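# Lift the outer hanger off the rack rail

## Task

Between the two hangers hanging on the rail, pick the one lying farther from the table's centre and remove it from the rail. At the end, that hanger must be held securely in the air by a single closed gripper, standing upright, over the table, clear of the rail and of everything else. The second hanger must remain on the rail, the rack must stay standing, and neither the rack nor the second hanger may be held. Tilting the rack more than a little ends the scene as a failure, and a loose hold also counts as a failure.

## Robot and tools

Robot: two six-joint arms, left_arm and right_arm, each ending in a parallel two-finger gripper. Base positions in the scene frame: left_arm at (-0.047, +0.253, 0) m, yawed slightly by quat_wxyz (+0.997, 0, 0, -0.073); right_arm at (-0.029, -0.292, 0) m, quat_wxyz (+0.998, 0, 0, +0.067). The names do not refer to image sides.

Scene frame: origin on the table surface midway between the arms, +x out over the table, +y toward left_arm, +z up. Gripper poses in results are given in this frame: end_effector_position in metres and end_effector_quat_wxyz. That position is the pinch point between the finger pads, roughly 1 cm short of the fingertips. In the gripper's own frame the fingers extend along +z and close along y. Printed hand positions may be somewhat inaccurate, more so when the arm is stretched far.

Tool execute_actions, argument actions: a list holding zero or one item. An empty list just reports the current state. An action item is {"rows": [...], "steps": n} with n from 1 to 15 (default 15); each control step lasts 1/30 s, each row drives one step, and the final row repeats if rows run out. A wait item is {"steps": n} with n up to 300, no rows; it sends nothing new and returns after that many steps counted from the previous result. Optional pictures (boolean) controls whether camera images come back; by default they do. A refused call moves nothing.

Each row is one flat list of 14 numbers covering both arms, always all 14: left_arm waist, shoulder, elbow, wrist pitch, wrist yaw, wrist roll, opening, then the same seven for right_arm. The six joint numbers are absolute target angles in radians, the same quantities printed under Joint positions, not offsets. Nominal ranges per arm: waist -2.618 to 3.054, shoulder 0.000 to 3.142, elbow 0.000 to 3.142, wrist pitch -1.571 to 1.571, wrist yaw -1.571 to 1.571, wrist roll -2.094 to 2.094. True ends may sit up to 0.036 rad either way. A target more than 0.036 rad beyond an end, and farther out than the joint's last reported angle, gets the call refused; a target past the real end is clipped there, and the result may print "joint sent to its limit" (possibly about an earlier action). Missing that line proves nothing about remaining room.

Opening is an absolute command on a -1 to 1 scale: +1 wide open (pad gap 0.094 m), -1 shut. grip_measured reports the actual finger opening on this same scale; each gripper may be offset by about 1 mm, consistently within a scene. To hold something, keep commanding about 0.03 below grip_measured for a firm grip; a smaller margin grips more gently. Very thin parts (under about 2 mm) receive less force.

Motion limits: each joint target is kept within a fixed distance of the measured angle per step (waist 0.202, shoulder 0.258, elbow 0.238, wrist pitch 0.573, wrist yaw and roll 0.522 rad), and if targets would move a gripper over 70 mm from where it is, all of that arm's targets are pulled back proportionally. Large moves therefore take several actions. Between calls the arms keep heading for the last row sent until everything has nearly stopped or a step is HELD; after that only a new action moves them further, though fingers still finishing an open or close keep going. The simulation keeps running while replies are composed.

Result lines: the state line `left_arm: …` | `right_arm: …` gives gripper poses. Joint positions and Joint velocities list per arm the six joints (rad, rad/s) and then the pad gap (m, m/s). "joint command not followed" means a clearance check altered or blocked joint targets on some steps while the rest of the row still ran. HELD marks steps where all or part of a row was not delivered. MOTOR HOT appears from 75 °C; at 90 °C an arm is halted for 10 s, and at 100 °C the arm goes limp and drops; these are OVER-TEMPERATURE FAULT lines. Holding loads heats motors, so avoid long strained holds.

Tool zoom_image: camera (cam_high, cam_low, cam_left_wrist, cam_right_wrist) and region [x0, y0, x1, y1] in that camera's pixels, origin top-left, at most 504 by 504. cam_high and cam_low are 504x504; wrist cameras are 616x616 fisheye. It returns an enlarged view of the latest image.

Tool read_manual: optional section, only "licences"; gives URDF licence text and does nothing to the robot.

Tool finished_scene: argument scene, the number of the current scene; ends and grades it irreversibly, then the result gives the next task. Ending a reply without any tool call ends everything.

Cautions: never tip the rack beyond a slight tilt (instant failure); do not knock anything off the table; do not let the arms collide or push each other; avoid dropping, slipping, slamming or shoving hard. Brief external pushes on loose objects can occur. Finish with the chosen hanger gripped firmly by one gripper only, upright and free of contact, the other hanger untouched on the rail, and smooth, economical movement overall.

Each tool is called as name([rows], argument=value, ...), one row to a line, values as JSON.

## Session

execute_actions(actions=[])

Scene clock: 0.00 s of 4000.00 s.
left_arm: end_effector_position=(+0.3281, +0.2028, +0.4169) grip_measured=+1.000 end_effector_quat_wxyz=(+0.716, +0.052, +0.695, -0.044) | right_arm: end_effector_position=(+0.3510, -0.2371, +0.4033) grip_measured=+1.000 end_effector_quat_wxyz=(+0.702, -0.052, +0.709, +0.046)
Joint positions: left_arm=[ 0.01   1.04   1.055  0.013 -0.     0.013  0.094] | right_arm=[ 0.007  1.055  1.045  0.001  0.002 -0.007  0.094]
Joint velocities: left_arm=[ 0.002 -0.012 -0.012  0.007  0.022 -0.037  0.   ] | right_arm=[-0.002 -0.022 -0.002  0.007 -0.051 -0.022  0.   ]
Motor temperatures (°C, as the motors report them): left_arm=[27 29 30 35 29 29] | right_arm=[25 29 30 37 29 28]

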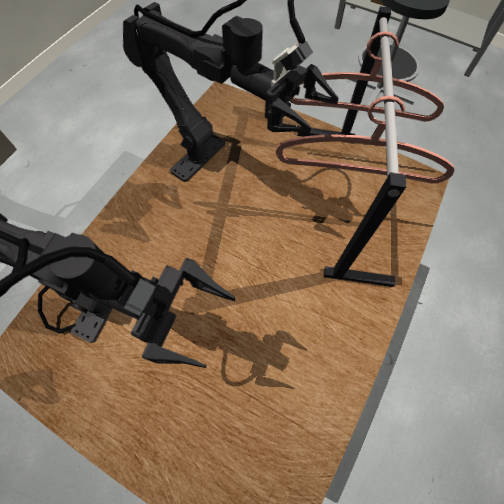

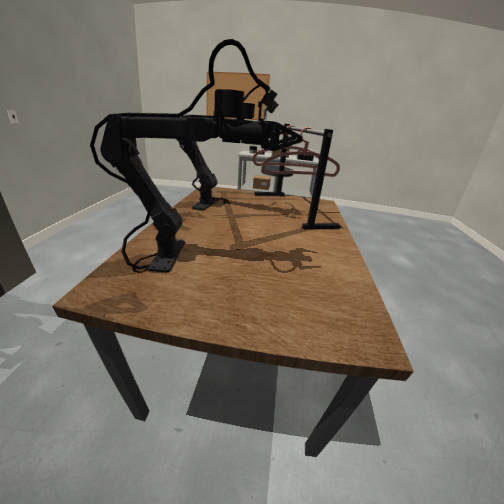

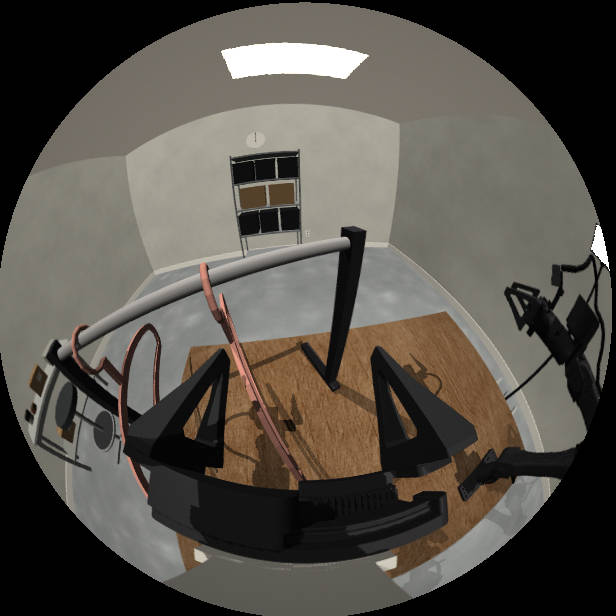

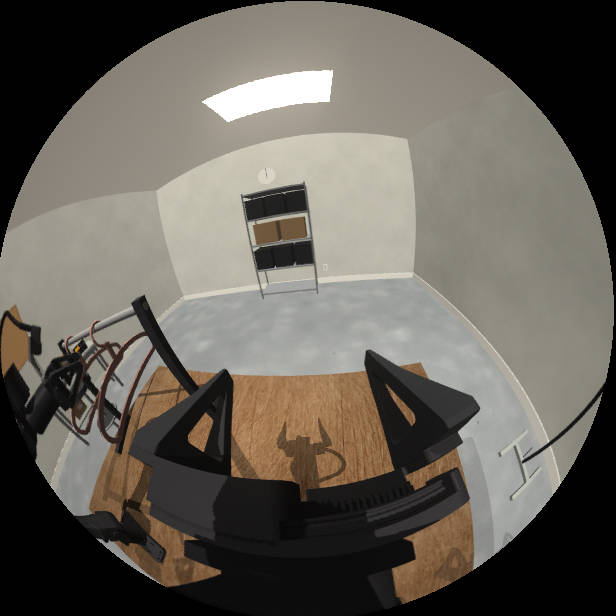

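execute_actions([
  {"rows":[[0.01,1.0,1.055,-0.03,0,0,1,0.007,1.0,0.99,0,0,0,1],[0.01,0.96,1.055,-0.08,0,0,1,0.007,0.93,0.92,0,0,0,1],[0.01,0.92,1.055,-0.12,0,0,1,0.007,0.86,0.85,0,0,0,1],[0.01,0.88,1.055,-0.16,0,0,0.9,0.007,0.79,0.78,0,0,0,1],[0.03,0.84,1.055,-0.21,0,0,0.8,0.007,0.72,0.71,0,0,0,1],[0.07,0.80,1.055,-0.26,0,0,0.7,0.007,0.65,0.64,0,0,0,1],[0.12,0.76,1.055,-0.31,0,0,0.6,0.007,0.58,0.57,0,0,0,1],[0.18,0.73,1.055,-0.35,0,0,0.5,0.007,0.51,0.5,0,0,0,1],[0.24,0.71,1.055,-0.38,0,0,0.4,0.007,0.44,0.43,0,0,0,1],[0.30,0.70,1.055,-0.4,0,0,0.3,0.007,0.37,0.36,0,0,0,1],[0.36,0.70,1.055,-0.4,0,0,0.3,0.007,0.30,0.29,0,0,0,1],[0.42,0.70,1.06,-0.4,0,0,0.3,0.007,0.23,0.22,0,0,0,1],[0.48,0.71,1.08,-0.42,0,0,0.3,0.007,0.16,0.15,0,0,0,1],[0.53,0.73,1.10,-0.44,0,0,0.3,0.007,0.10,0.09,0,0,0,1],[0.58,0.75,1.13,-0.47,0,0,0.3,0.007,0.05,0.04,0,0,0,1]],"steps":15},
], pictures=false)

execute_actions([
  {"rows":[[0.61,0.78,1.17,-0.51,0,0,0.3,0.007,0.03,0.02,0,0,0,1],[0.63,0.81,1.21,-0.56,0,0,0.3,0.007,0.03,0.01,0,0,0,1],[0.64,0.84,1.25,-0.61,0,0,0.3,0.007,0.03,0.01,0,0,0,1],[0.65,0.87,1.29,-0.66,0,0,0.3,0.007,0.03,0.01,0,0,0,1],[0.65,0.90,1.33,-0.71,0,0,0.3,0.007,0.03,0.01,0,0,0,1],[0.65,0.93,1.37,-0.75,0,0,0.3,0.007,0.03,0.01,0,0,0,1],[0.65,0.96,1.41,-0.79,0,0,0.3,0.007,0.03,0.01,0,0,0,1],[0.65,0.99,1.45,-0.83,0,0,0.3,0.007,0.03,0.01,0,0,0,1],[0.65,1.02,1.49,-0.87,0,0,0.3,0.007,0.03,0.01,0,0,0,1],[0.65,1.05,1.52,-0.90,0,0,0.3,0.007,0.03,0.01,0,0,0,1],[0.65,1.08,1.55,-0.93,0,0,0.3,0.007,0.03,0.01,0,0,0,1],[0.65,1.103,1.574,-0.95,0,0,0.3,0.007,0.03,0.01,0,0,0,1]],"steps":15},
], pictures=false)

execute_actions([
  {"steps":15},
])

zoom_image(camera="cam_low", region=[220, 80, 360, 220])

zoom_image(camera="cam_left_wrist", region=[150, 130, 450, 430])

Scene clock: 16.50 s of 4000.00 s.
left_arm: end_effector_position=(+0.2101, +0.3468, +0.4384) grip_measured=+0.302 end_effector_quat_wxyz=(+0.703, -0.118, +0.690, +0.124) | right_arm: end_effector_position=(+0.2209, -0.2556, +0.2242) grip_measured=+1.000 end_effector_quat_wxyz=(+0.715, -0.051, +0.695, +0.047)
Joint positions: left_arm=[ 0.491  0.703  1.072 -0.351  0.001  0.006  0.061] | right_arm=[ 0.007  0.15   0.147  0.032  0.002 -0.007  0.094]
Joint velocities: left_arm=[ 1.487  0.374  0.388 -0.799 -0.037 -0.081  0.   ] | right_arm=[-0.007 -1.658 -1.839 -0.212  0.037 -0.022  0.   ]
Motor temperatures (°C, as the motors report them): left_arm=[27 29 31 37 29 29] | right_arm=[25 30 32 40 29 28]
Steps of this call (steps 1 to 90: nothing new was sent; then 13.00 s passed at rest; steps 91 to 105: all 15 steps of this action). Readings (joint positions):
91: left_arm=[0.010 1.038 1.055 0.010 -0.000 0.012] | right_arm=[0.007 1.050 1.037 0.007 0.002 -0.007]
92: left_arm=[0.010 1.031 1.055 -0.004 -0.000 0.011] | right_arm=[0.007 1.030 1.011 0.017 0.002 -0.007]
94: left_arm=[0.010 0.990 1.052 -0.057 -0.000 0.009] | right_arm=[0.007 0.933 0.903 0.026 0.002 -0.007]
98: left_arm=[0.089 0.823 1.050 -0.192 0.008 0.008] | right_arm=[0.007 0.633 0.627 0.025 0.002 -0.007]
105: the state above

Scene clock: 17.00 s of 4000.00 s.
left_arm: end_effector_position=(+0.2361, +0.4073, +0.4163) grip_measured=+0.302 end_effector_quat_wxyz=(+0.535, -0.202, +0.809, +0.137) | right_arm: end_effector_position=(+0.2208, -0.2556, +0.1675) grip_measured=+1.000 end_effector_quat_wxyz=(+0.687, -0.053, +0.724, +0.045)
Joint positions: left_arm=[ 0.64   1.094  1.541 -0.848 -0.002  0.006  0.061] | right_arm=[ 0.007  0.057  0.004  0.     0.002 -0.007  0.094]
Joint velocities: left_arm=[-0.007  0.203  0.017 -0.374 -0.007  0.022 -0.   ] | right_arm=[-0.007 -0.002 -0.002 -0.022 -0.051  0.051  0.   ]
Motor temperatures (°C, as the motors report them): left_arm=[27 29 31 37 29 29] | right_arm=[25 30 32 40 29 28]
Steps of this call (steps 1 to 15: all 15 steps of this action). Readings (joint positions):
1: left_arm=[0.539 0.721 1.092 -0.383 -0.000 0.006] | right_arm=[0.007 0.102 0.090 0.024 0.002 -0.007]
2: left_arm=[0.577 0.746 1.121 -0.418 -0.001 0.006] | right_arm=[0.007 0.072 0.048 0.014 0.002 -0.007]
4: left_arm=[0.621 0.808 1.195 -0.493 -0.002 0.006] | right_arm=[0.007 0.057 0.008 -0.006 0.002 -0.007]
8: left_arm=[0.640 0.934 1.357 -0.650 -0.002 0.006] | right_arm=[0.007 0.057 0.004 -0.005 0.002 -0.007]
15: the state above

Scene clock: 17.50 s of 4000.00 s.
left_arm: end_effector_position=(+0.2305, +0.4042, +0.3945) grip_measured=+0.302 end_effector_quat_wxyz=(+0.496, -0.208, +0.833, +0.127) | right_arm: end_effector_position=(+0.2208, -0.2556, +0.1676) grip_measured=+1.000 end_effector_quat_wxyz=(+0.687, -0.053, +0.723, +0.045)
Joint positions: left_arm=[ 0.64   1.103  1.541 -0.933 -0.002  0.006  0.061] | right_arm=[ 0.007  0.057  0.004  0.001  0.002 -0.007  0.094]
Joint velocities: left_arm=[ 0.002 -0.012 -0.002 -0.066 -0.022  0.007 -0.001] | right_arm=[-0.007  0.002 -0.002  0.037 -0.095  0.051  0.   ]
Motor temperatures (°C, as the motors report them): left_arm=[27 29 31 37 29 29] | right_arm=[25 30 32 40 29 28]
Steps of this call (steps 1 to 15: the robot went on to your last target). Readings (joint positions):
1: left_arm=[0.640 1.099 1.541 -0.865 -0.002 0.006] | right_arm=[0.007 0.057 0.004 0.000 0.002 -0.007]
2: left_arm=[0.640 1.102 1.541 -0.882 -0.002 0.006] | right_arm=[0.007 0.057 0.004 0.001 0.002 -0.007]
4: left_arm=[0.640 1.103 1.541 -0.905 -0.002 0.006] | right_arm=[0.007 0.057 0.004 0.001 0.002 -0.007]
8: left_arm=[0.640 1.103 1.541 -0.924 -0.002 0.006] | right_arm=[0.007 0.057 0.004 0.001 0.002 -0.007]
15: the state above

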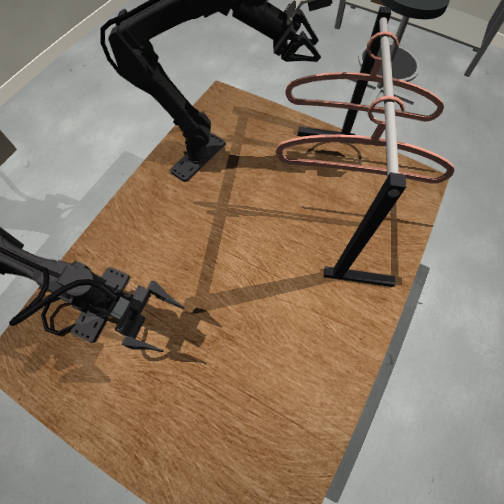

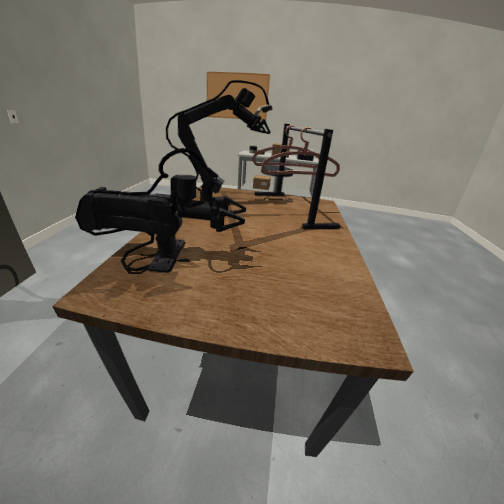

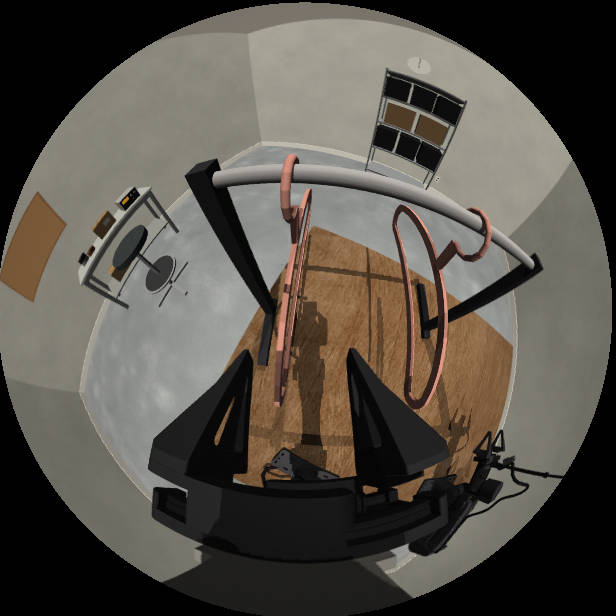

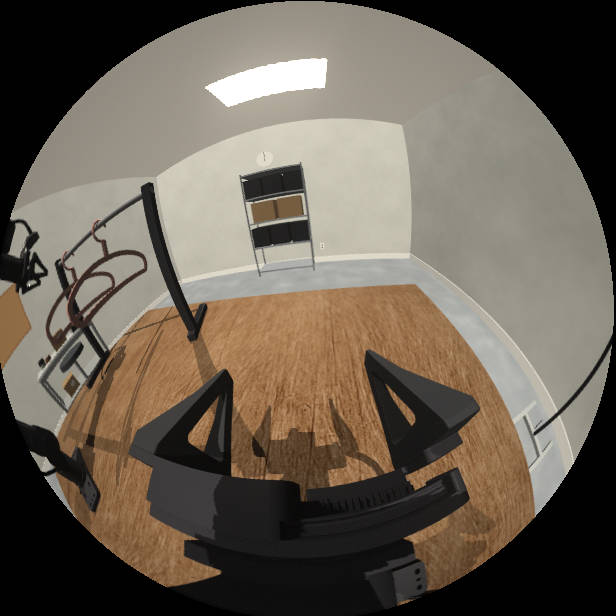

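Region (220, 80, 360, 220) of cam_low's 504x504 image, scaled by 3.600, with more detail than that image has.

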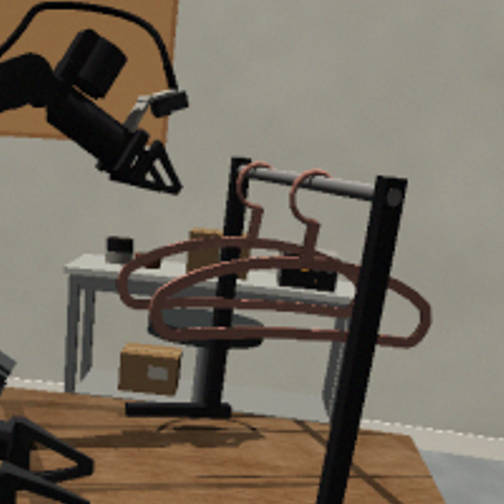

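Region (150, 130, 450, 430) of cam_left_wrist's 616x616 image, scaled by 1.680, with more detail than that image has.

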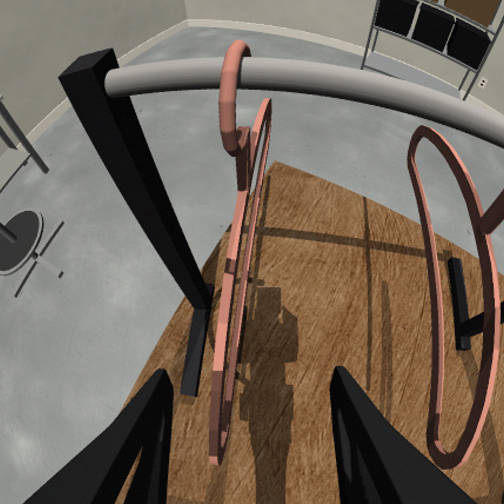

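execute_actions([
  {"rows":[[0.66,1.09,1.53,-0.92,0,0,0.25,0.007,0.03,0.01,0,0,0,1],[0.67,1.08,1.49,-0.87,0,0,0.2,0.007,0.03,0.01,0,0,0,1],[0.68,1.07,1.45,-0.82,0,0,0.2,0.007,0.03,0.01,0,0,0,1],[0.69,1.06,1.41,-0.77,0,0,0.2,0.007,0.03,0.01,0,0,0,1],[0.69,1.05,1.37,-0.72,0,0,0.2,0.007,0.03,0.01,0,0,0,1],[0.69,1.04,1.33,-0.67,0,0,0.2,0.007,0.03,0.01,0,0,0,1],[0.69,1.03,1.29,-0.62,0,0,0.2,0.007,0.03,0.01,0,0,0,1],[0.69,1.02,1.26,-0.58,0,0,0.2,0.007,0.03,0.01,0,0,0,1],[0.69,1.02,1.23,-0.54,0,0,0.2,0.007,0.03,0.01,0,0,0,1],[0.69,1.02,1.20,-0.51,0,0,0.2,0.007,0.03,0.01,0,0,0,1],[0.69,1.03,1.19,-0.49,0,0,0.2,0.007,0.03,0.01,0,0,0,1]],"steps":15},
])

Scene clock: 29.23 s of 4000.00 s.
left_arm: end_effector_position=(+0.2500, +0.4305, +0.3339) grip_measured=+0.202 end_effector_quat_wxyz=(+0.514, -0.221, +0.816, +0.143) | right_arm: end_effector_position=(+0.2208, -0.2556, +0.1677) grip_measured=+1.000 end_effector_quat_wxyz=(+0.687, -0.053, +0.723, +0.045)
Joint positions: left_arm=[ 0.68   1.046  1.187 -0.586 -0.001  0.005  0.056] | right_arm=[ 0.007  0.057  0.004  0.002  0.002 -0.007  0.094]
Joint velocities: left_arm=[-0.007 -0.012 -0.012  0.344  0.022  0.007  0.   ] | right_arm=[ 0.002  0.002  0.007  0.022 -0.037 -0.022  0.   ]
Motor temperatures (°C, as the motors report them): left_arm=[27 29 31 37 29 29] | right_arm=[25 29 33 42 29 28]
Steps of this call (steps 1 to 15: the robot went on to your last target; steps 16 to 90: nothing new was sent; then 8.23 s passed at rest; steps 91 to 105: all 15 steps of this action). Readings (joint positions):
91: left_arm=[0.642 1.103 1.541 -0.935 -0.001 0.005] | right_arm=[0.007 0.057 0.004 0.001 0.002 -0.007]
92: left_arm=[0.647 1.101 1.534 -0.925 -0.001 0.005] | right_arm=[0.007 0.057 0.004 0.001 0.002 -0.007]
94: left_arm=[0.664 1.087 1.487 -0.875 -0.001 0.005] | right_arm=[0.007 0.057 0.004 0.002 0.002 -0.007]
98: left_arm=[0.680 1.052 1.331 -0.744 -0.001 0.005] | right_arm=[0.007 0.057 0.004 0.002 0.002 -0.007]
105: the state above

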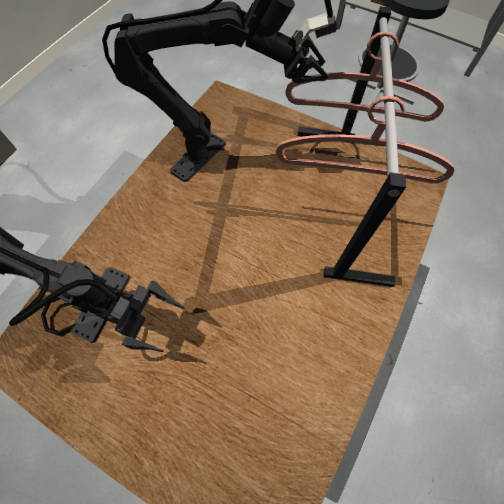

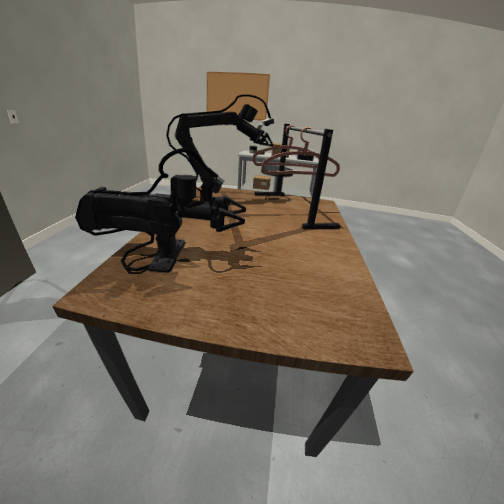

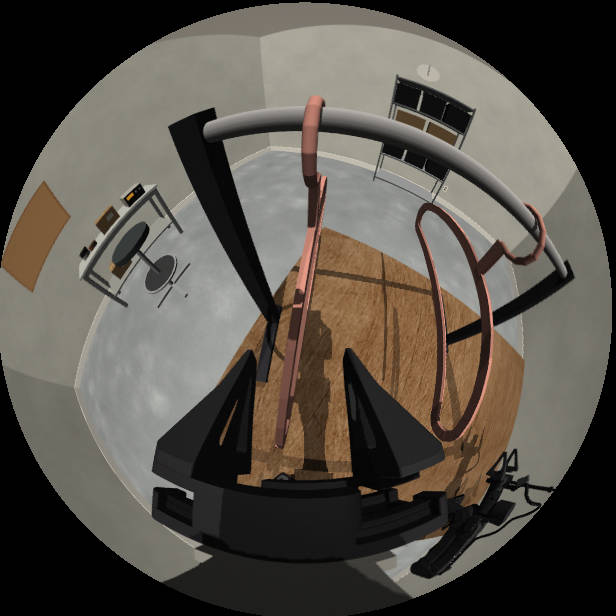

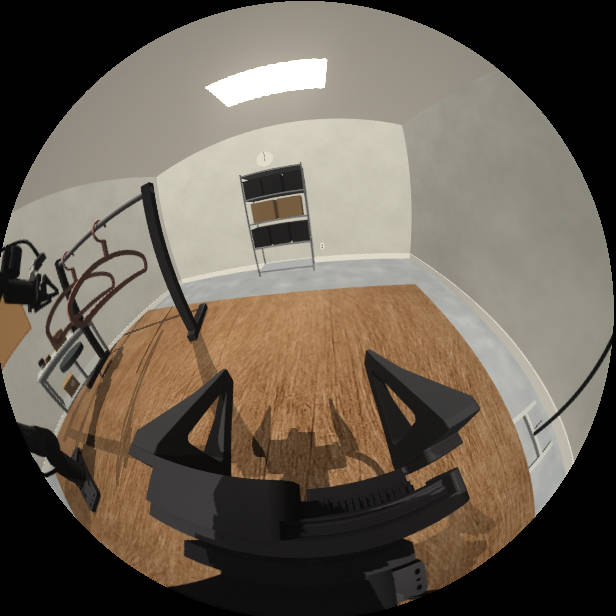

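execute_actions([
  {"rows":[[0.69,1.04,1.175,-0.475,0,0,0.2,0.007,0.03,0.01,0,0,0,1],[0.69,1.05,1.16,-0.45,0,0,0.2,0.007,0.03,0.01,0,0,0,1],[0.69,1.06,1.145,-0.425,0,0,0.2,0.007,0.03,0.01,0,0,0,1],[0.69,1.07,1.13,-0.40,0,0,0.2,0.007,0.03,0.01,0,0,0,1],[0.69,1.08,1.115,-0.38,0,0,0.2,0.007,0.03,0.01,0,0,0,1],[0.69,1.09,1.10,-0.36,0,0,0.2,0.007,0.03,0.01,0,0,0,1],[0.69,1.10,1.09,-0.34,0,0,0.2,0.007,0.03,0.01,0,0,0,1],[0.69,1.11,1.08,-0.32,0,0,0.2,0.007,0.03,0.01,0,0,0,1],[0.69,1.116,1.073,-0.306,0,0,0.2,0.007,0.03,0.01,0,0,0,1]],"steps":15},
], pictures=false)

execute_actions([
  {"steps":15},
])

zoom_image(camera="cam_low", region=[240, 100, 320, 180])

zoom_image(camera="cam_left_wrist", region=[200, 250, 420, 500])

Scene clock: 37.33 s of 4000.00 s.
left_arm: end_effector_position=(+0.2803, +0.4484, +0.3052) grip_measured=+0.202 end_effector_quat_wxyz=(+0.529, -0.219, +0.807, +0.147) | right_arm: end_effector_position=(+0.2208, -0.2556, +0.1677) grip_measured=+1.000 end_effector_quat_wxyz=(+0.687, -0.053, +0.723, +0.045)
Joint positions: left_arm=[ 0.68   1.122  1.072 -0.358 -0.001  0.005  0.056] | right_arm=[ 0.007  0.057  0.004  0.002  0.002 -0.007  0.094]
Joint velocities: left_arm=[-0.002 -0.002 -0.007  0.11  -0.066 -0.037 -0.   ] | right_arm=[-0.002 -0.007 -0.002 -0.022 -0.007  0.037  0.   ]
Motor temperatures (°C, as the motors report them): left_arm=[27 29 31 38 29 29] | right_arm=[25 29 33 43 29 28]
Steps of this call (steps 1 to 30: the robot went on to your last target; steps 31 to 100: nothing new was sent; then 4.27 s passed at rest; steps 101 to 115: all 15 steps of this action). Readings (joint positions):
101: left_arm=[0.680 1.046 1.187 -0.510 -0.001 0.005] | right_arm=[0.007 0.057 0.004 0.002 0.002 -0.007]
102: left_arm=[0.680 1.046 1.184 -0.502 -0.001 0.005] | right_arm=[0.007 0.057 0.004 0.002 0.002 -0.007]
104: left_arm=[0.680 1.046 1.168 -0.473 -0.001 0.005] | right_arm=[0.007 0.057 0.004 0.002 0.002 -0.007]
108: left_arm=[0.680 1.072 1.116 -0.403 -0.001 0.005] | right_arm=[0.007 0.057 0.004 0.002 0.002 -0.007]
115: the state above

Scene clock: 37.83 s of 4000.00 s.
left_arm: end_effector_position=(+0.2828, +0.4499, +0.3121) grip_measured=+0.202 end_effector_quat_wxyz=(+0.541, -0.216, +0.799, +0.150) | right_arm: end_effector_position=(+0.2208, -0.2556, +0.1677) grip_measured=+1.000 end_effector_quat_wxyz=(+0.687, -0.053, +0.723, +0.045)
Joint positions: left_arm=[ 0.68   1.122  1.072 -0.328 -0.001  0.005  0.056] | right_arm=[ 0.007  0.057  0.004  0.002  0.002 -0.007  0.094]
Joint velocities: left_arm=[-0.002  0.007 -0.007 -0.037  0.007  0.022 -0.   ] | right_arm=[-0.002 -0.012 -0.012 -0.022 -0.037  0.037  0.   ]
Motor temperatures (°C, as the motors report them): left_arm=[27 29 31 38 29 29] | right_arm=[25 29 33 43 29 28]
Steps of this call (steps 1 to 15: the robot went on to your last target). Readings (joint positions):
1: left_arm=[0.680 1.122 1.072 -0.352 -0.001 0.005] | right_arm=[0.007 0.057 0.004 0.002 0.002 -0.007]
2: left_arm=[0.680 1.122 1.072 -0.345 -0.001 0.005] | right_arm=[0.007 0.057 0.004 0.002 0.002 -0.007]
4: left_arm=[0.680 1.122 1.072 -0.338 -0.001 0.005] | right_arm=[0.007 0.057 0.004 0.002 0.002 -0.007]
8: left_arm=[0.680 1.122 1.072 -0.331 -0.001 0.005] | right_arm=[0.007 0.057 0.004 0.002 0.002 -0.007]
15: the state above

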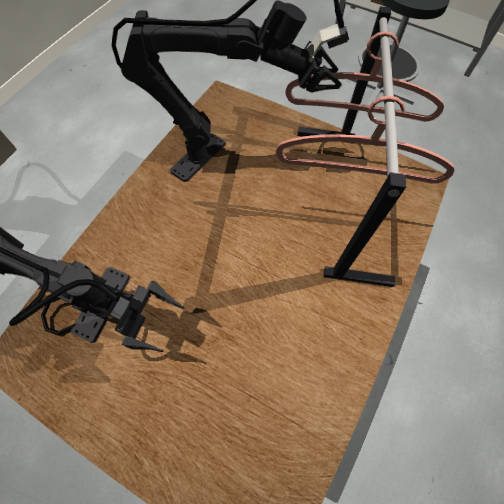

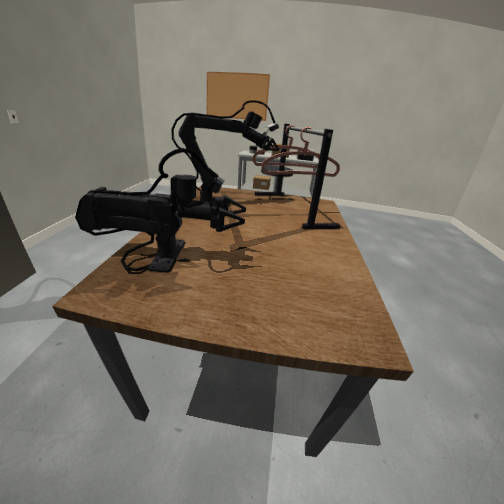

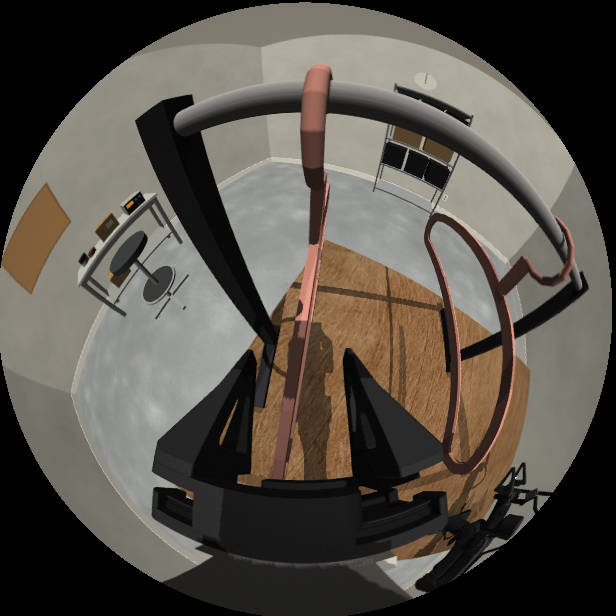

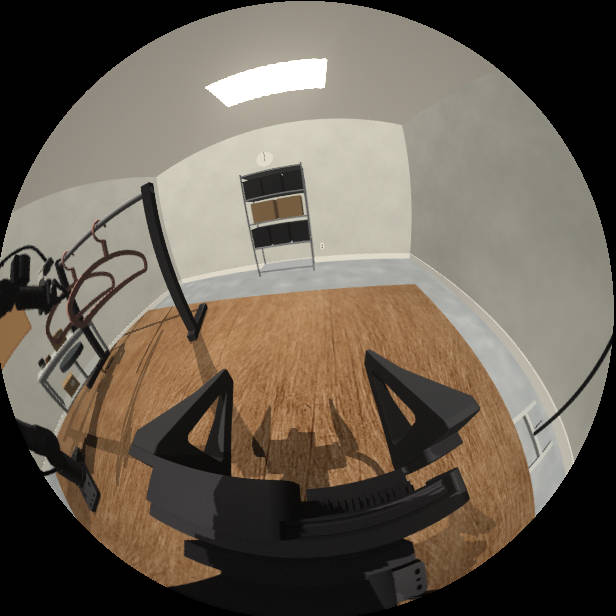

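Region (240, 100, 320, 180) of cam_low's 504x504 image, scaled by 6.300, with more detail than that image has.

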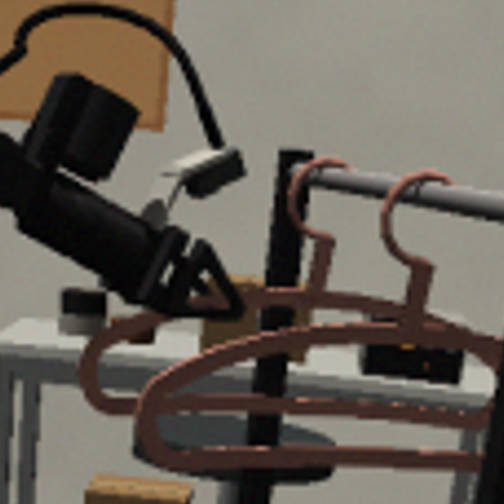

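Region (200, 250, 420, 500) of cam_left_wrist's 616x616 image, scaled by 2.016, with more detail than that image has; it fills the left 444 columns of this view, and the rest is white.

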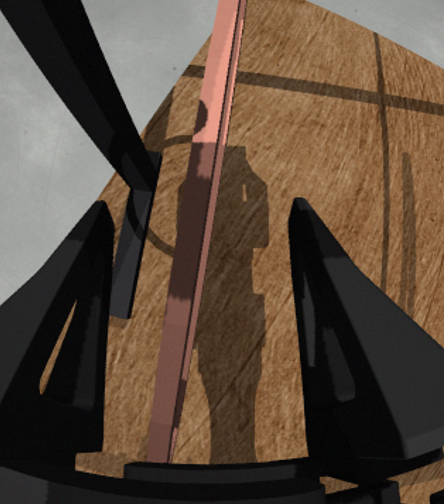

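execute_actions(actions=[])

Scene clock: 47.63 s of 4000.00 s.
left_arm: end_effector_position=(+0.2828, +0.4499, +0.3122) grip_measured=+0.202 end_effector_quat_wxyz=(+0.541, -0.216, +0.799, +0.150) | right_arm: end_effector_position=(+0.2208, -0.2556, +0.1677) grip_measured=+1.000 end_effector_quat_wxyz=(+0.687, -0.053, +0.723, +0.045)
Joint positions: left_arm=[ 0.68   1.122  1.072 -0.328 -0.001  0.005  0.056] | right_arm=[ 0.007  0.057  0.004  0.002  0.002 -0.007  0.094]
Joint velocities: left_arm=[-0.007 -0.012 -0.002 -0.007 -0.007  0.022  0.001] | right_arm=[-0.012  0.007  0.007  0.022 -0.037  0.051  0.   ]
Motor temperatures (°C, as the motors report them): left_arm=[27 30 31 39 29 29] | right_arm=[25 29 34 43 29 28]
Steps of this call (steps 1 to 15: the robot went on to your last target; steps 16 to 90: nothing new was sent; then 6.80 s passed at rest). Readings (joint positions):
1: left_arm=[0.680 1.122 1.072 -0.328 -0.001 0.005] | right_arm=[0.007 0.057 0.004 0.002 0.002 -0.007]
2: left_arm=[0.680 1.122 1.072 -0.328 -0.001 0.005] | right_arm=[0.007 0.057 0.004 0.002 0.002 -0.007]
4: left_arm=[0.680 1.122 1.072 -0.328 -0.001 0.005] | right_arm=[0.007 0.057 0.004 0.002 0.002 -0.007]
8: left_arm=[0.680 1.122 1.072 -0.328 -0.001 0.005] | right_arm=[0.007 0.057 0.004 0.002 0.002 -0.007]
90: the state above
All arms were judged still, so your last target was given up. Only a new action makes them travel on or press farther. Fingers that are still opening or closing keep moving.

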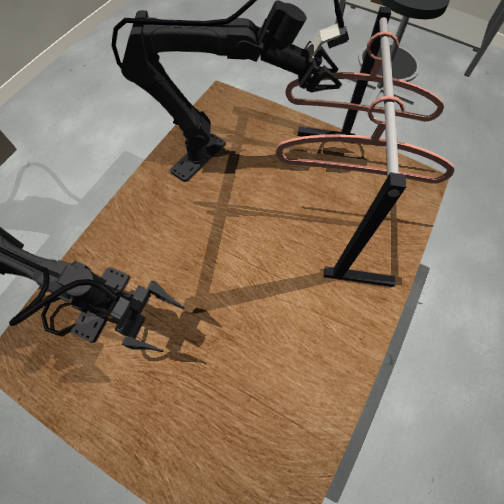

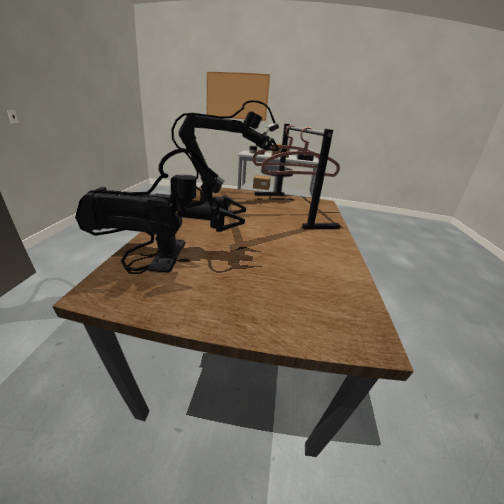

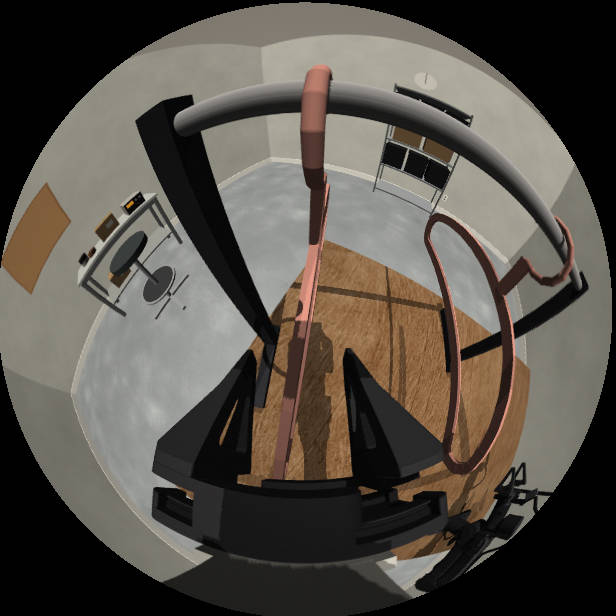

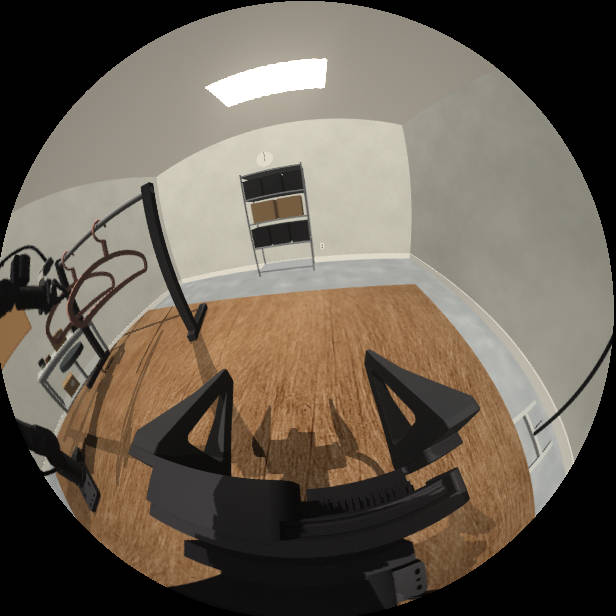

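execute_actions([
  {"rows":[[0.70,1.116,1.073,-0.306,0,0,0,0.007,0.03,0.01,0,0,0,1],[0.70,1.116,1.073,-0.306,0,0,-0.2,0.007,0.03,0.01,0,0,0,1],[0.70,1.116,1.073,-0.306,0,0,-0.2,0.007,0.03,0.01,0,0,0,1],[0.70,1.116,1.073,-0.306,0,0,-0.5,0.007,0.03,0.01,0,0,0,1],[0.70,1.116,1.073,-0.306,0,0,-0.5,0.007,0.03,0.01,0,0,0,1],[0.70,1.116,1.073,-0.306,0,0,-0.7,0.007,0.03,0.01,0,0,0,1],[0.70,1.116,1.073,-0.306,0,0,-0.7,0.007,0.03,0.01,0,0,0,1],[0.70,1.116,1.073,-0.306,0,0,-0.8,0.007,0.03,0.01,0,0,0,1],[0.70,1.116,1.073,-0.306,0,0,-0.9,0.007,0.03,0.01,0,0,0,1]],"steps":15},
])

Scene clock: 52.57 s of 4000.00 s.
left_arm: end_effector_position=(+0.2802, +0.4544, +0.3123) grip_measured=-0.873 end_effector_quat_wxyz=(+0.540, -0.223, +0.797, +0.153) | right_arm: end_effector_position=(+0.2208, -0.2556, +0.1677) grip_measured=+1.000 end_effector_quat_wxyz=(+0.687, -0.053, +0.723, +0.045)
Joint positions: left_arm=[ 0.693  1.122  1.072 -0.327 -0.003  0.003  0.006] | right_arm=[ 0.007  0.057  0.004  0.002  0.002 -0.007  0.094]
Joint velocities: left_arm=[-0.027 -0.037 -0.007 -0.051  0.051  0.037  0.   ] | right_arm=[-0.022  0.002 -0.002 -0.037 -0.081 -0.022  0.   ]
Motor temperatures (°C, as the motors report them): left_arm=[27 30 31 39 29 29] | right_arm=[25 29 34 44 29 28]
Steps of this call (steps 1 to 90: nothing new was sent; then 1.43 s passed at rest; steps 91 to 105: all 15 steps of this action). Readings (joint positions):
91: left_arm=[0.682 1.122 1.072 -0.328 -0.001 0.005] | right_arm=[0.007 0.057 0.004 0.002 0.002 -0.007]
92: left_arm=[0.685 1.122 1.072 -0.328 -0.001 0.005] | right_arm=[0.007 0.057 0.004 0.002 0.002 -0.007]
94: left_arm=[0.689 1.122 1.072 -0.328 -0.001 0.005] | right_arm=[0.007 0.057 0.004 0.002 0.002 -0.007]
98: left_arm=[0.691 1.122 1.072 -0.327 0.004 0.006] | right_arm=[0.007 0.057 0.004 0.002 0.002 -0.007]
105: the state above

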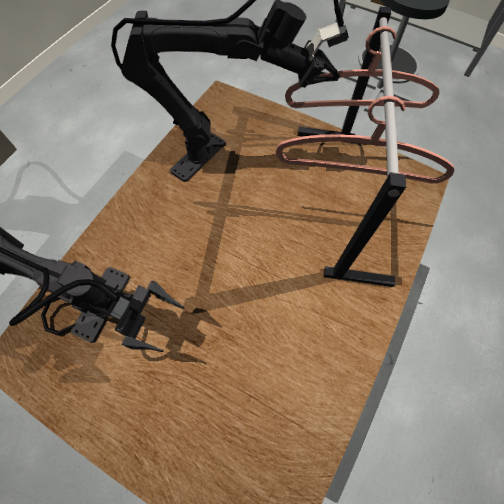

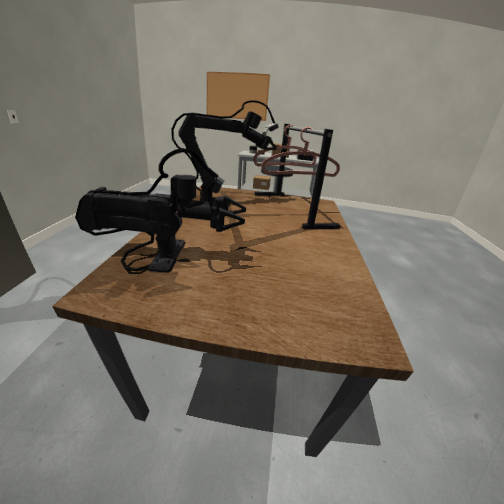

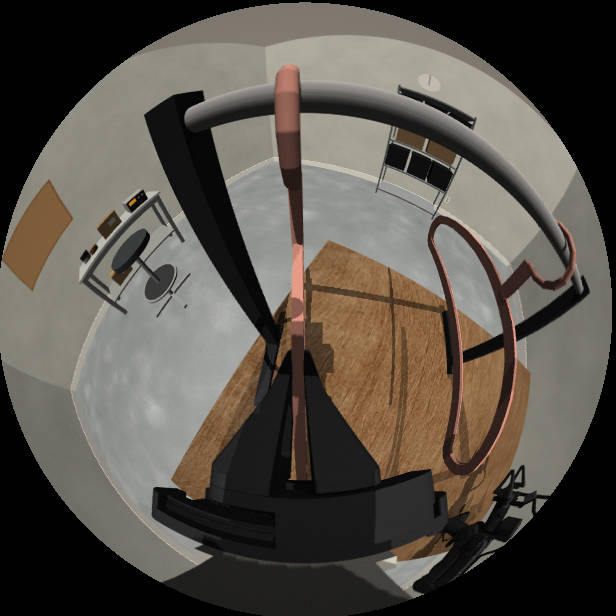

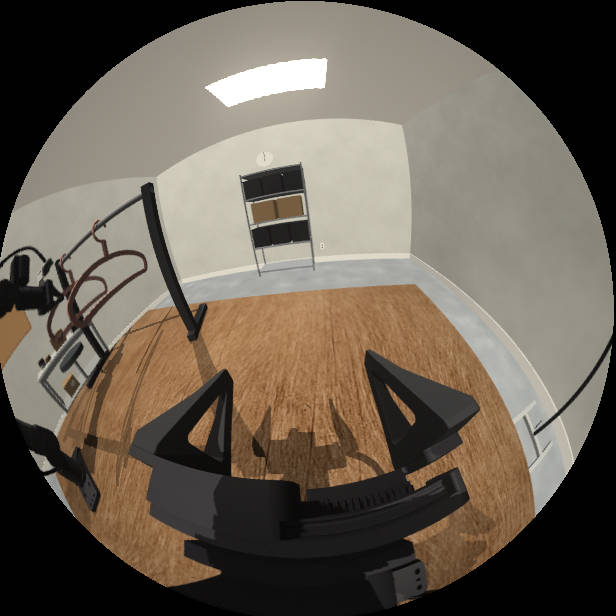

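execute_actions([
  {"rows":[[0.70,1.119,1.09,-0.318,0,0,-0.91,0.007,0.03,0.01,0,0,0,1],[0.70,1.122,1.107,-0.33,0,0,-0.91,0.007,0.03,0.01,0,0,0,1],[0.70,1.125,1.124,-0.342,0,0,-0.91,0.007,0.03,0.01,0,0,0,1],[0.70,1.128,1.141,-0.354,0,0,-0.91,0.007,0.03,0.01,0,0,0,1],[0.70,1.131,1.158,-0.366,0,0,-0.91,0.007,0.03,0.01,0,0,0,1],[0.70,1.134,1.175,-0.378,0,0,-0.91,0.007,0.03,0.01,0,0,0,1],[0.70,1.137,1.192,-0.39,0,0,-0.91,0.007,0.03,0.01,0,0,0,1],[0.70,1.14,1.205,-0.40,0,0,-0.91,0.007,0.03,0.01,0,0,0,1],[0.70,1.143,1.218,-0.41,0,0,-0.91,0.007,0.03,0.01,0,0,0,1],[0.70,1.146,1.228,-0.415,0,0,-0.91,0.007,0.03,0.01,0,0,0,1]],"steps":15},
])

zoom_image(camera="cam_low", region=[240, 100, 320, 180])

Scene clock: 59.00 s of 4000.00 s.
left_arm: end_effector_position=(+0.2801, +0.4543, +0.3448) grip_measured=-0.873 end_effector_quat_wxyz=(+0.549, -0.221, +0.791, +0.156) | right_arm: end_effector_position=(+0.2208, -0.2556, +0.1677) grip_measured=+1.000 end_effector_quat_wxyz=(+0.687, -0.053, +0.723, +0.045)
Joint positions: left_arm=[ 0.693  1.141  1.195 -0.41  -0.003  0.003  0.006] | right_arm=[ 0.007  0.057  0.004  0.002  0.002 -0.007  0.094]
Joint velocities: left_arm=[-0.017 -0.002  0.002 -0.139 -0.022 -0.007 -0.   ] | right_arm=[ 0.017  0.017 -0.002 -0.051 -0.007  0.066  0.   ]
Motor temperatures (°C, as the motors report them): left_arm=[27 30 31 39 29 29] | right_arm=[25 29 34 44 29 28]
Steps of this call (steps 1 to 15: the robot went on to your last target; steps 16 to 90: nothing new was sent; then 2.93 s passed at rest; steps 91 to 105: all 15 steps of this action). Readings (joint positions):
91: left_arm=[0.693 1.122 1.072 -0.327 -0.003 0.003] | right_arm=[0.007 0.057 0.004 0.002 0.002 -0.007]
92: left_arm=[0.693 1.122 1.072 -0.327 -0.003 0.003] | right_arm=[0.007 0.057 0.004 0.002 0.002 -0.007]
94: left_arm=[0.693 1.123 1.081 -0.338 -0.003 0.003] | right_arm=[0.007 0.057 0.004 0.002 0.002 -0.007]
98: left_arm=[0.693 1.135 1.136 -0.384 -0.003 0.003] | right_arm=[0.007 0.057 0.004 0.002 0.002 -0.007]
105: the state above

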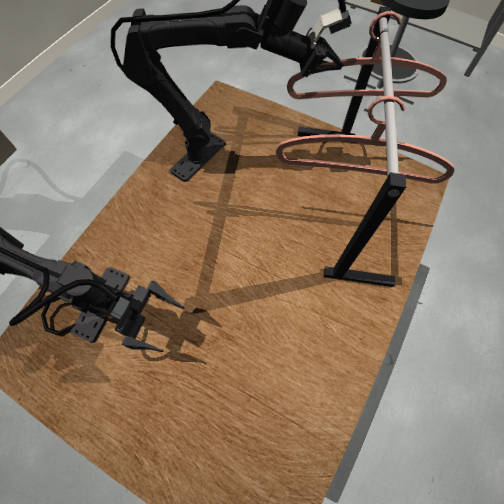

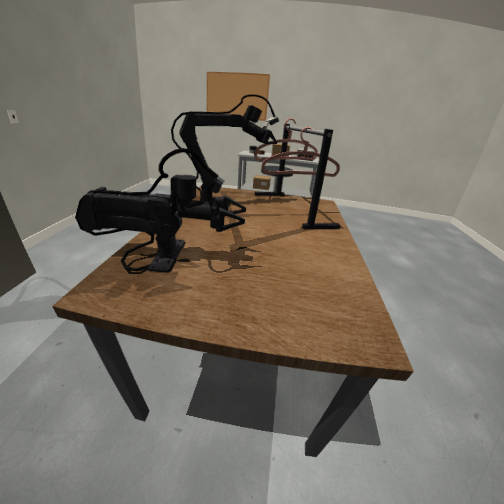

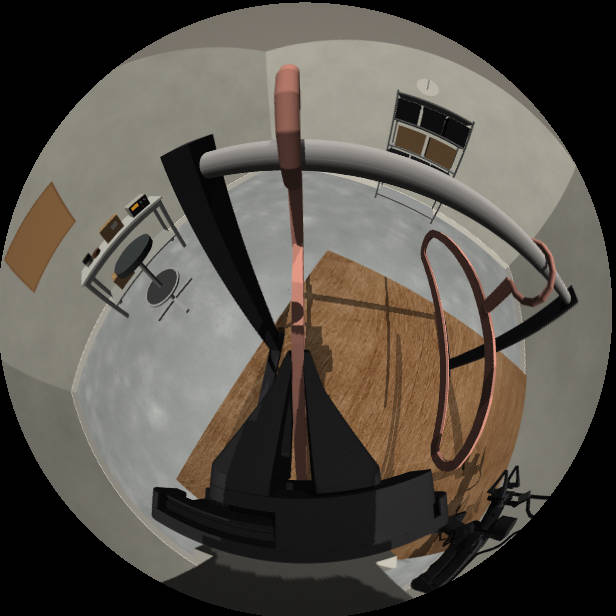

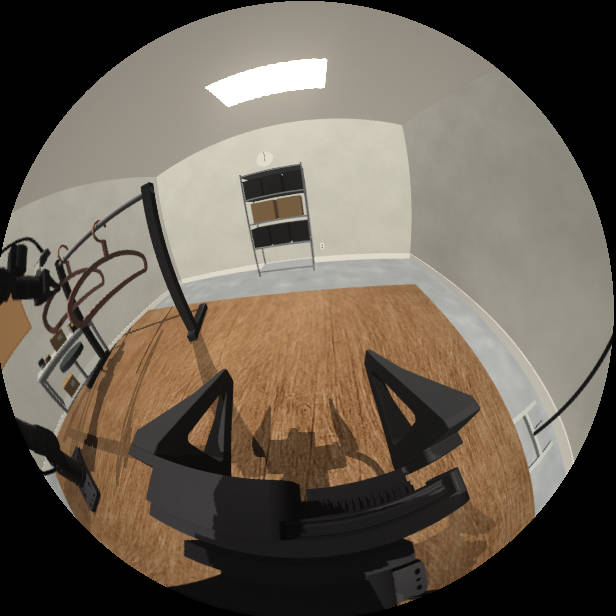

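Region (240, 100, 320, 180) of cam_low's 504x504 image, scaled by 6.300, with more detail than that image has.

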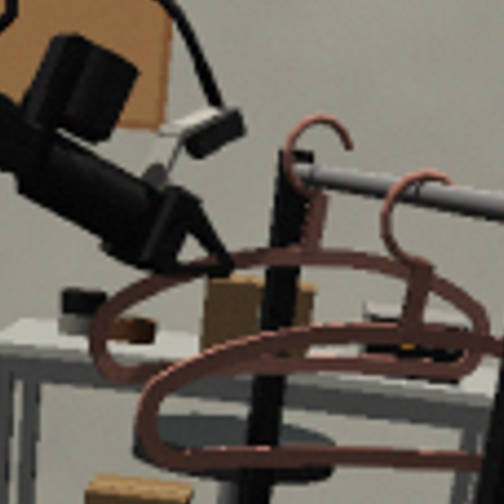

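execute_actions([
  {"rows":[[0.70,1.125,1.19,-0.415,0,0,-0.91,0.007,0.03,0.01,0,0,0,1],[0.70,1.115,1.187,-0.42,0,0,-0.91,0.007,0.03,0.01,0,0,0,1],[0.70,1.105,1.184,-0.425,0,0,-0.91,0.007,0.03,0.01,0,0,0,1],[0.70,1.095,1.181,-0.43,0,0,-0.91,0.007,0.03,0.01,0,0,0,1],[0.70,1.085,1.178,-0.435,0,0,-0.91,0.007,0.03,0.01,0,0,0,1],[0.70,1.075,1.175,-0.44,0,0,-0.91,0.007,0.03,0.01,0,0,0,1],[0.70,1.065,1.172,-0.445,0,0,-0.91,0.007,0.03,0.01,0,0,0,1],[0.70,1.055,1.169,-0.45,0,0,-0.91,0.007,0.03,0.01,0,0,0,1],[0.70,1.045,1.166,-0.453,0,0,-0.91,0.007,0.03,0.01,0,0,0,1],[0.70,1.04,1.163,-0.455,0,0,-0.91,0.007,0.03,0.01,0,0,0,1]],"steps":14},
], pictures=false)

zoom_image(camera="cam_low", region=[240, 100, 320, 180])

Scene clock: 77.87 s of 4000.00 s.
left_arm: end_effector_position=(+0.2607, +0.4425, +0.3459) grip_measured=-0.873 end_effector_quat_wxyz=(+0.546, -0.222, +0.793, +0.155) | right_arm: end_effector_position=(+0.2208, -0.2556, +0.1677) grip_measured=+1.000 end_effector_quat_wxyz=(+0.687, -0.053, +0.723, +0.045)
Joint positions: left_arm=[ 0.693  1.063  1.166 -0.466 -0.003  0.003  0.006] | right_arm=[ 0.007  0.057  0.004  0.002  0.002 -0.007  0.094]
Joint velocities: left_arm=[ 0.002 -0.066  0.002 -0.066  0.037  0.081 -0.001] | right_arm=[-0.017  0.002  0.002  0.022  0.022 -0.095  0.   ]
Motor temperatures (°C, as the motors report them): left_arm=[27 30 32 39 29 29] | right_arm=[25 29 34 45 29 28]
Steps of this call (steps 1 to 30: the robot went on to your last target; steps 31 to 100: nothing new was sent; then 15.07 s passed at rest; steps 101 to 114: all 14 steps of this action). Readings (joint positions):
101: left_arm=[0.693 1.141 1.195 -0.430 -0.003 0.003] | right_arm=[0.007 0.057 0.004 0.002 0.002 -0.007]
102: left_arm=[0.693 1.141 1.195 -0.431 -0.003 0.003] | right_arm=[0.007 0.057 0.004 0.002 0.002 -0.007]
104: left_arm=[0.693 1.139 1.193 -0.433 -0.003 0.003] | right_arm=[0.007 0.057 0.004 0.002 0.002 -0.007]
108: left_arm=[0.693 1.108 1.174 -0.449 -0.003 0.003] | right_arm=[0.007 0.057 0.004 0.002 0.002 -0.007]
114: the state above

Region (240, 100, 320, 180) of cam_low's 504x504 image, scaled by 6.300, with more detail than that image has.

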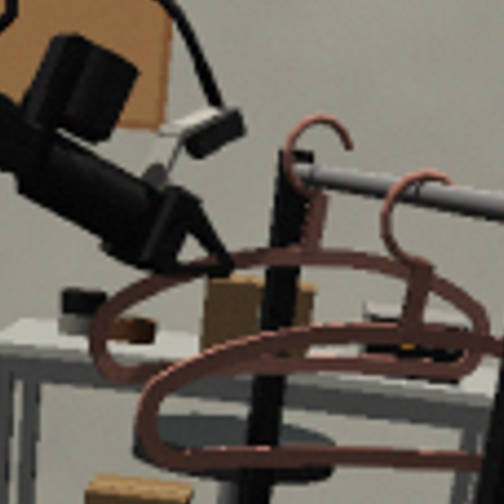

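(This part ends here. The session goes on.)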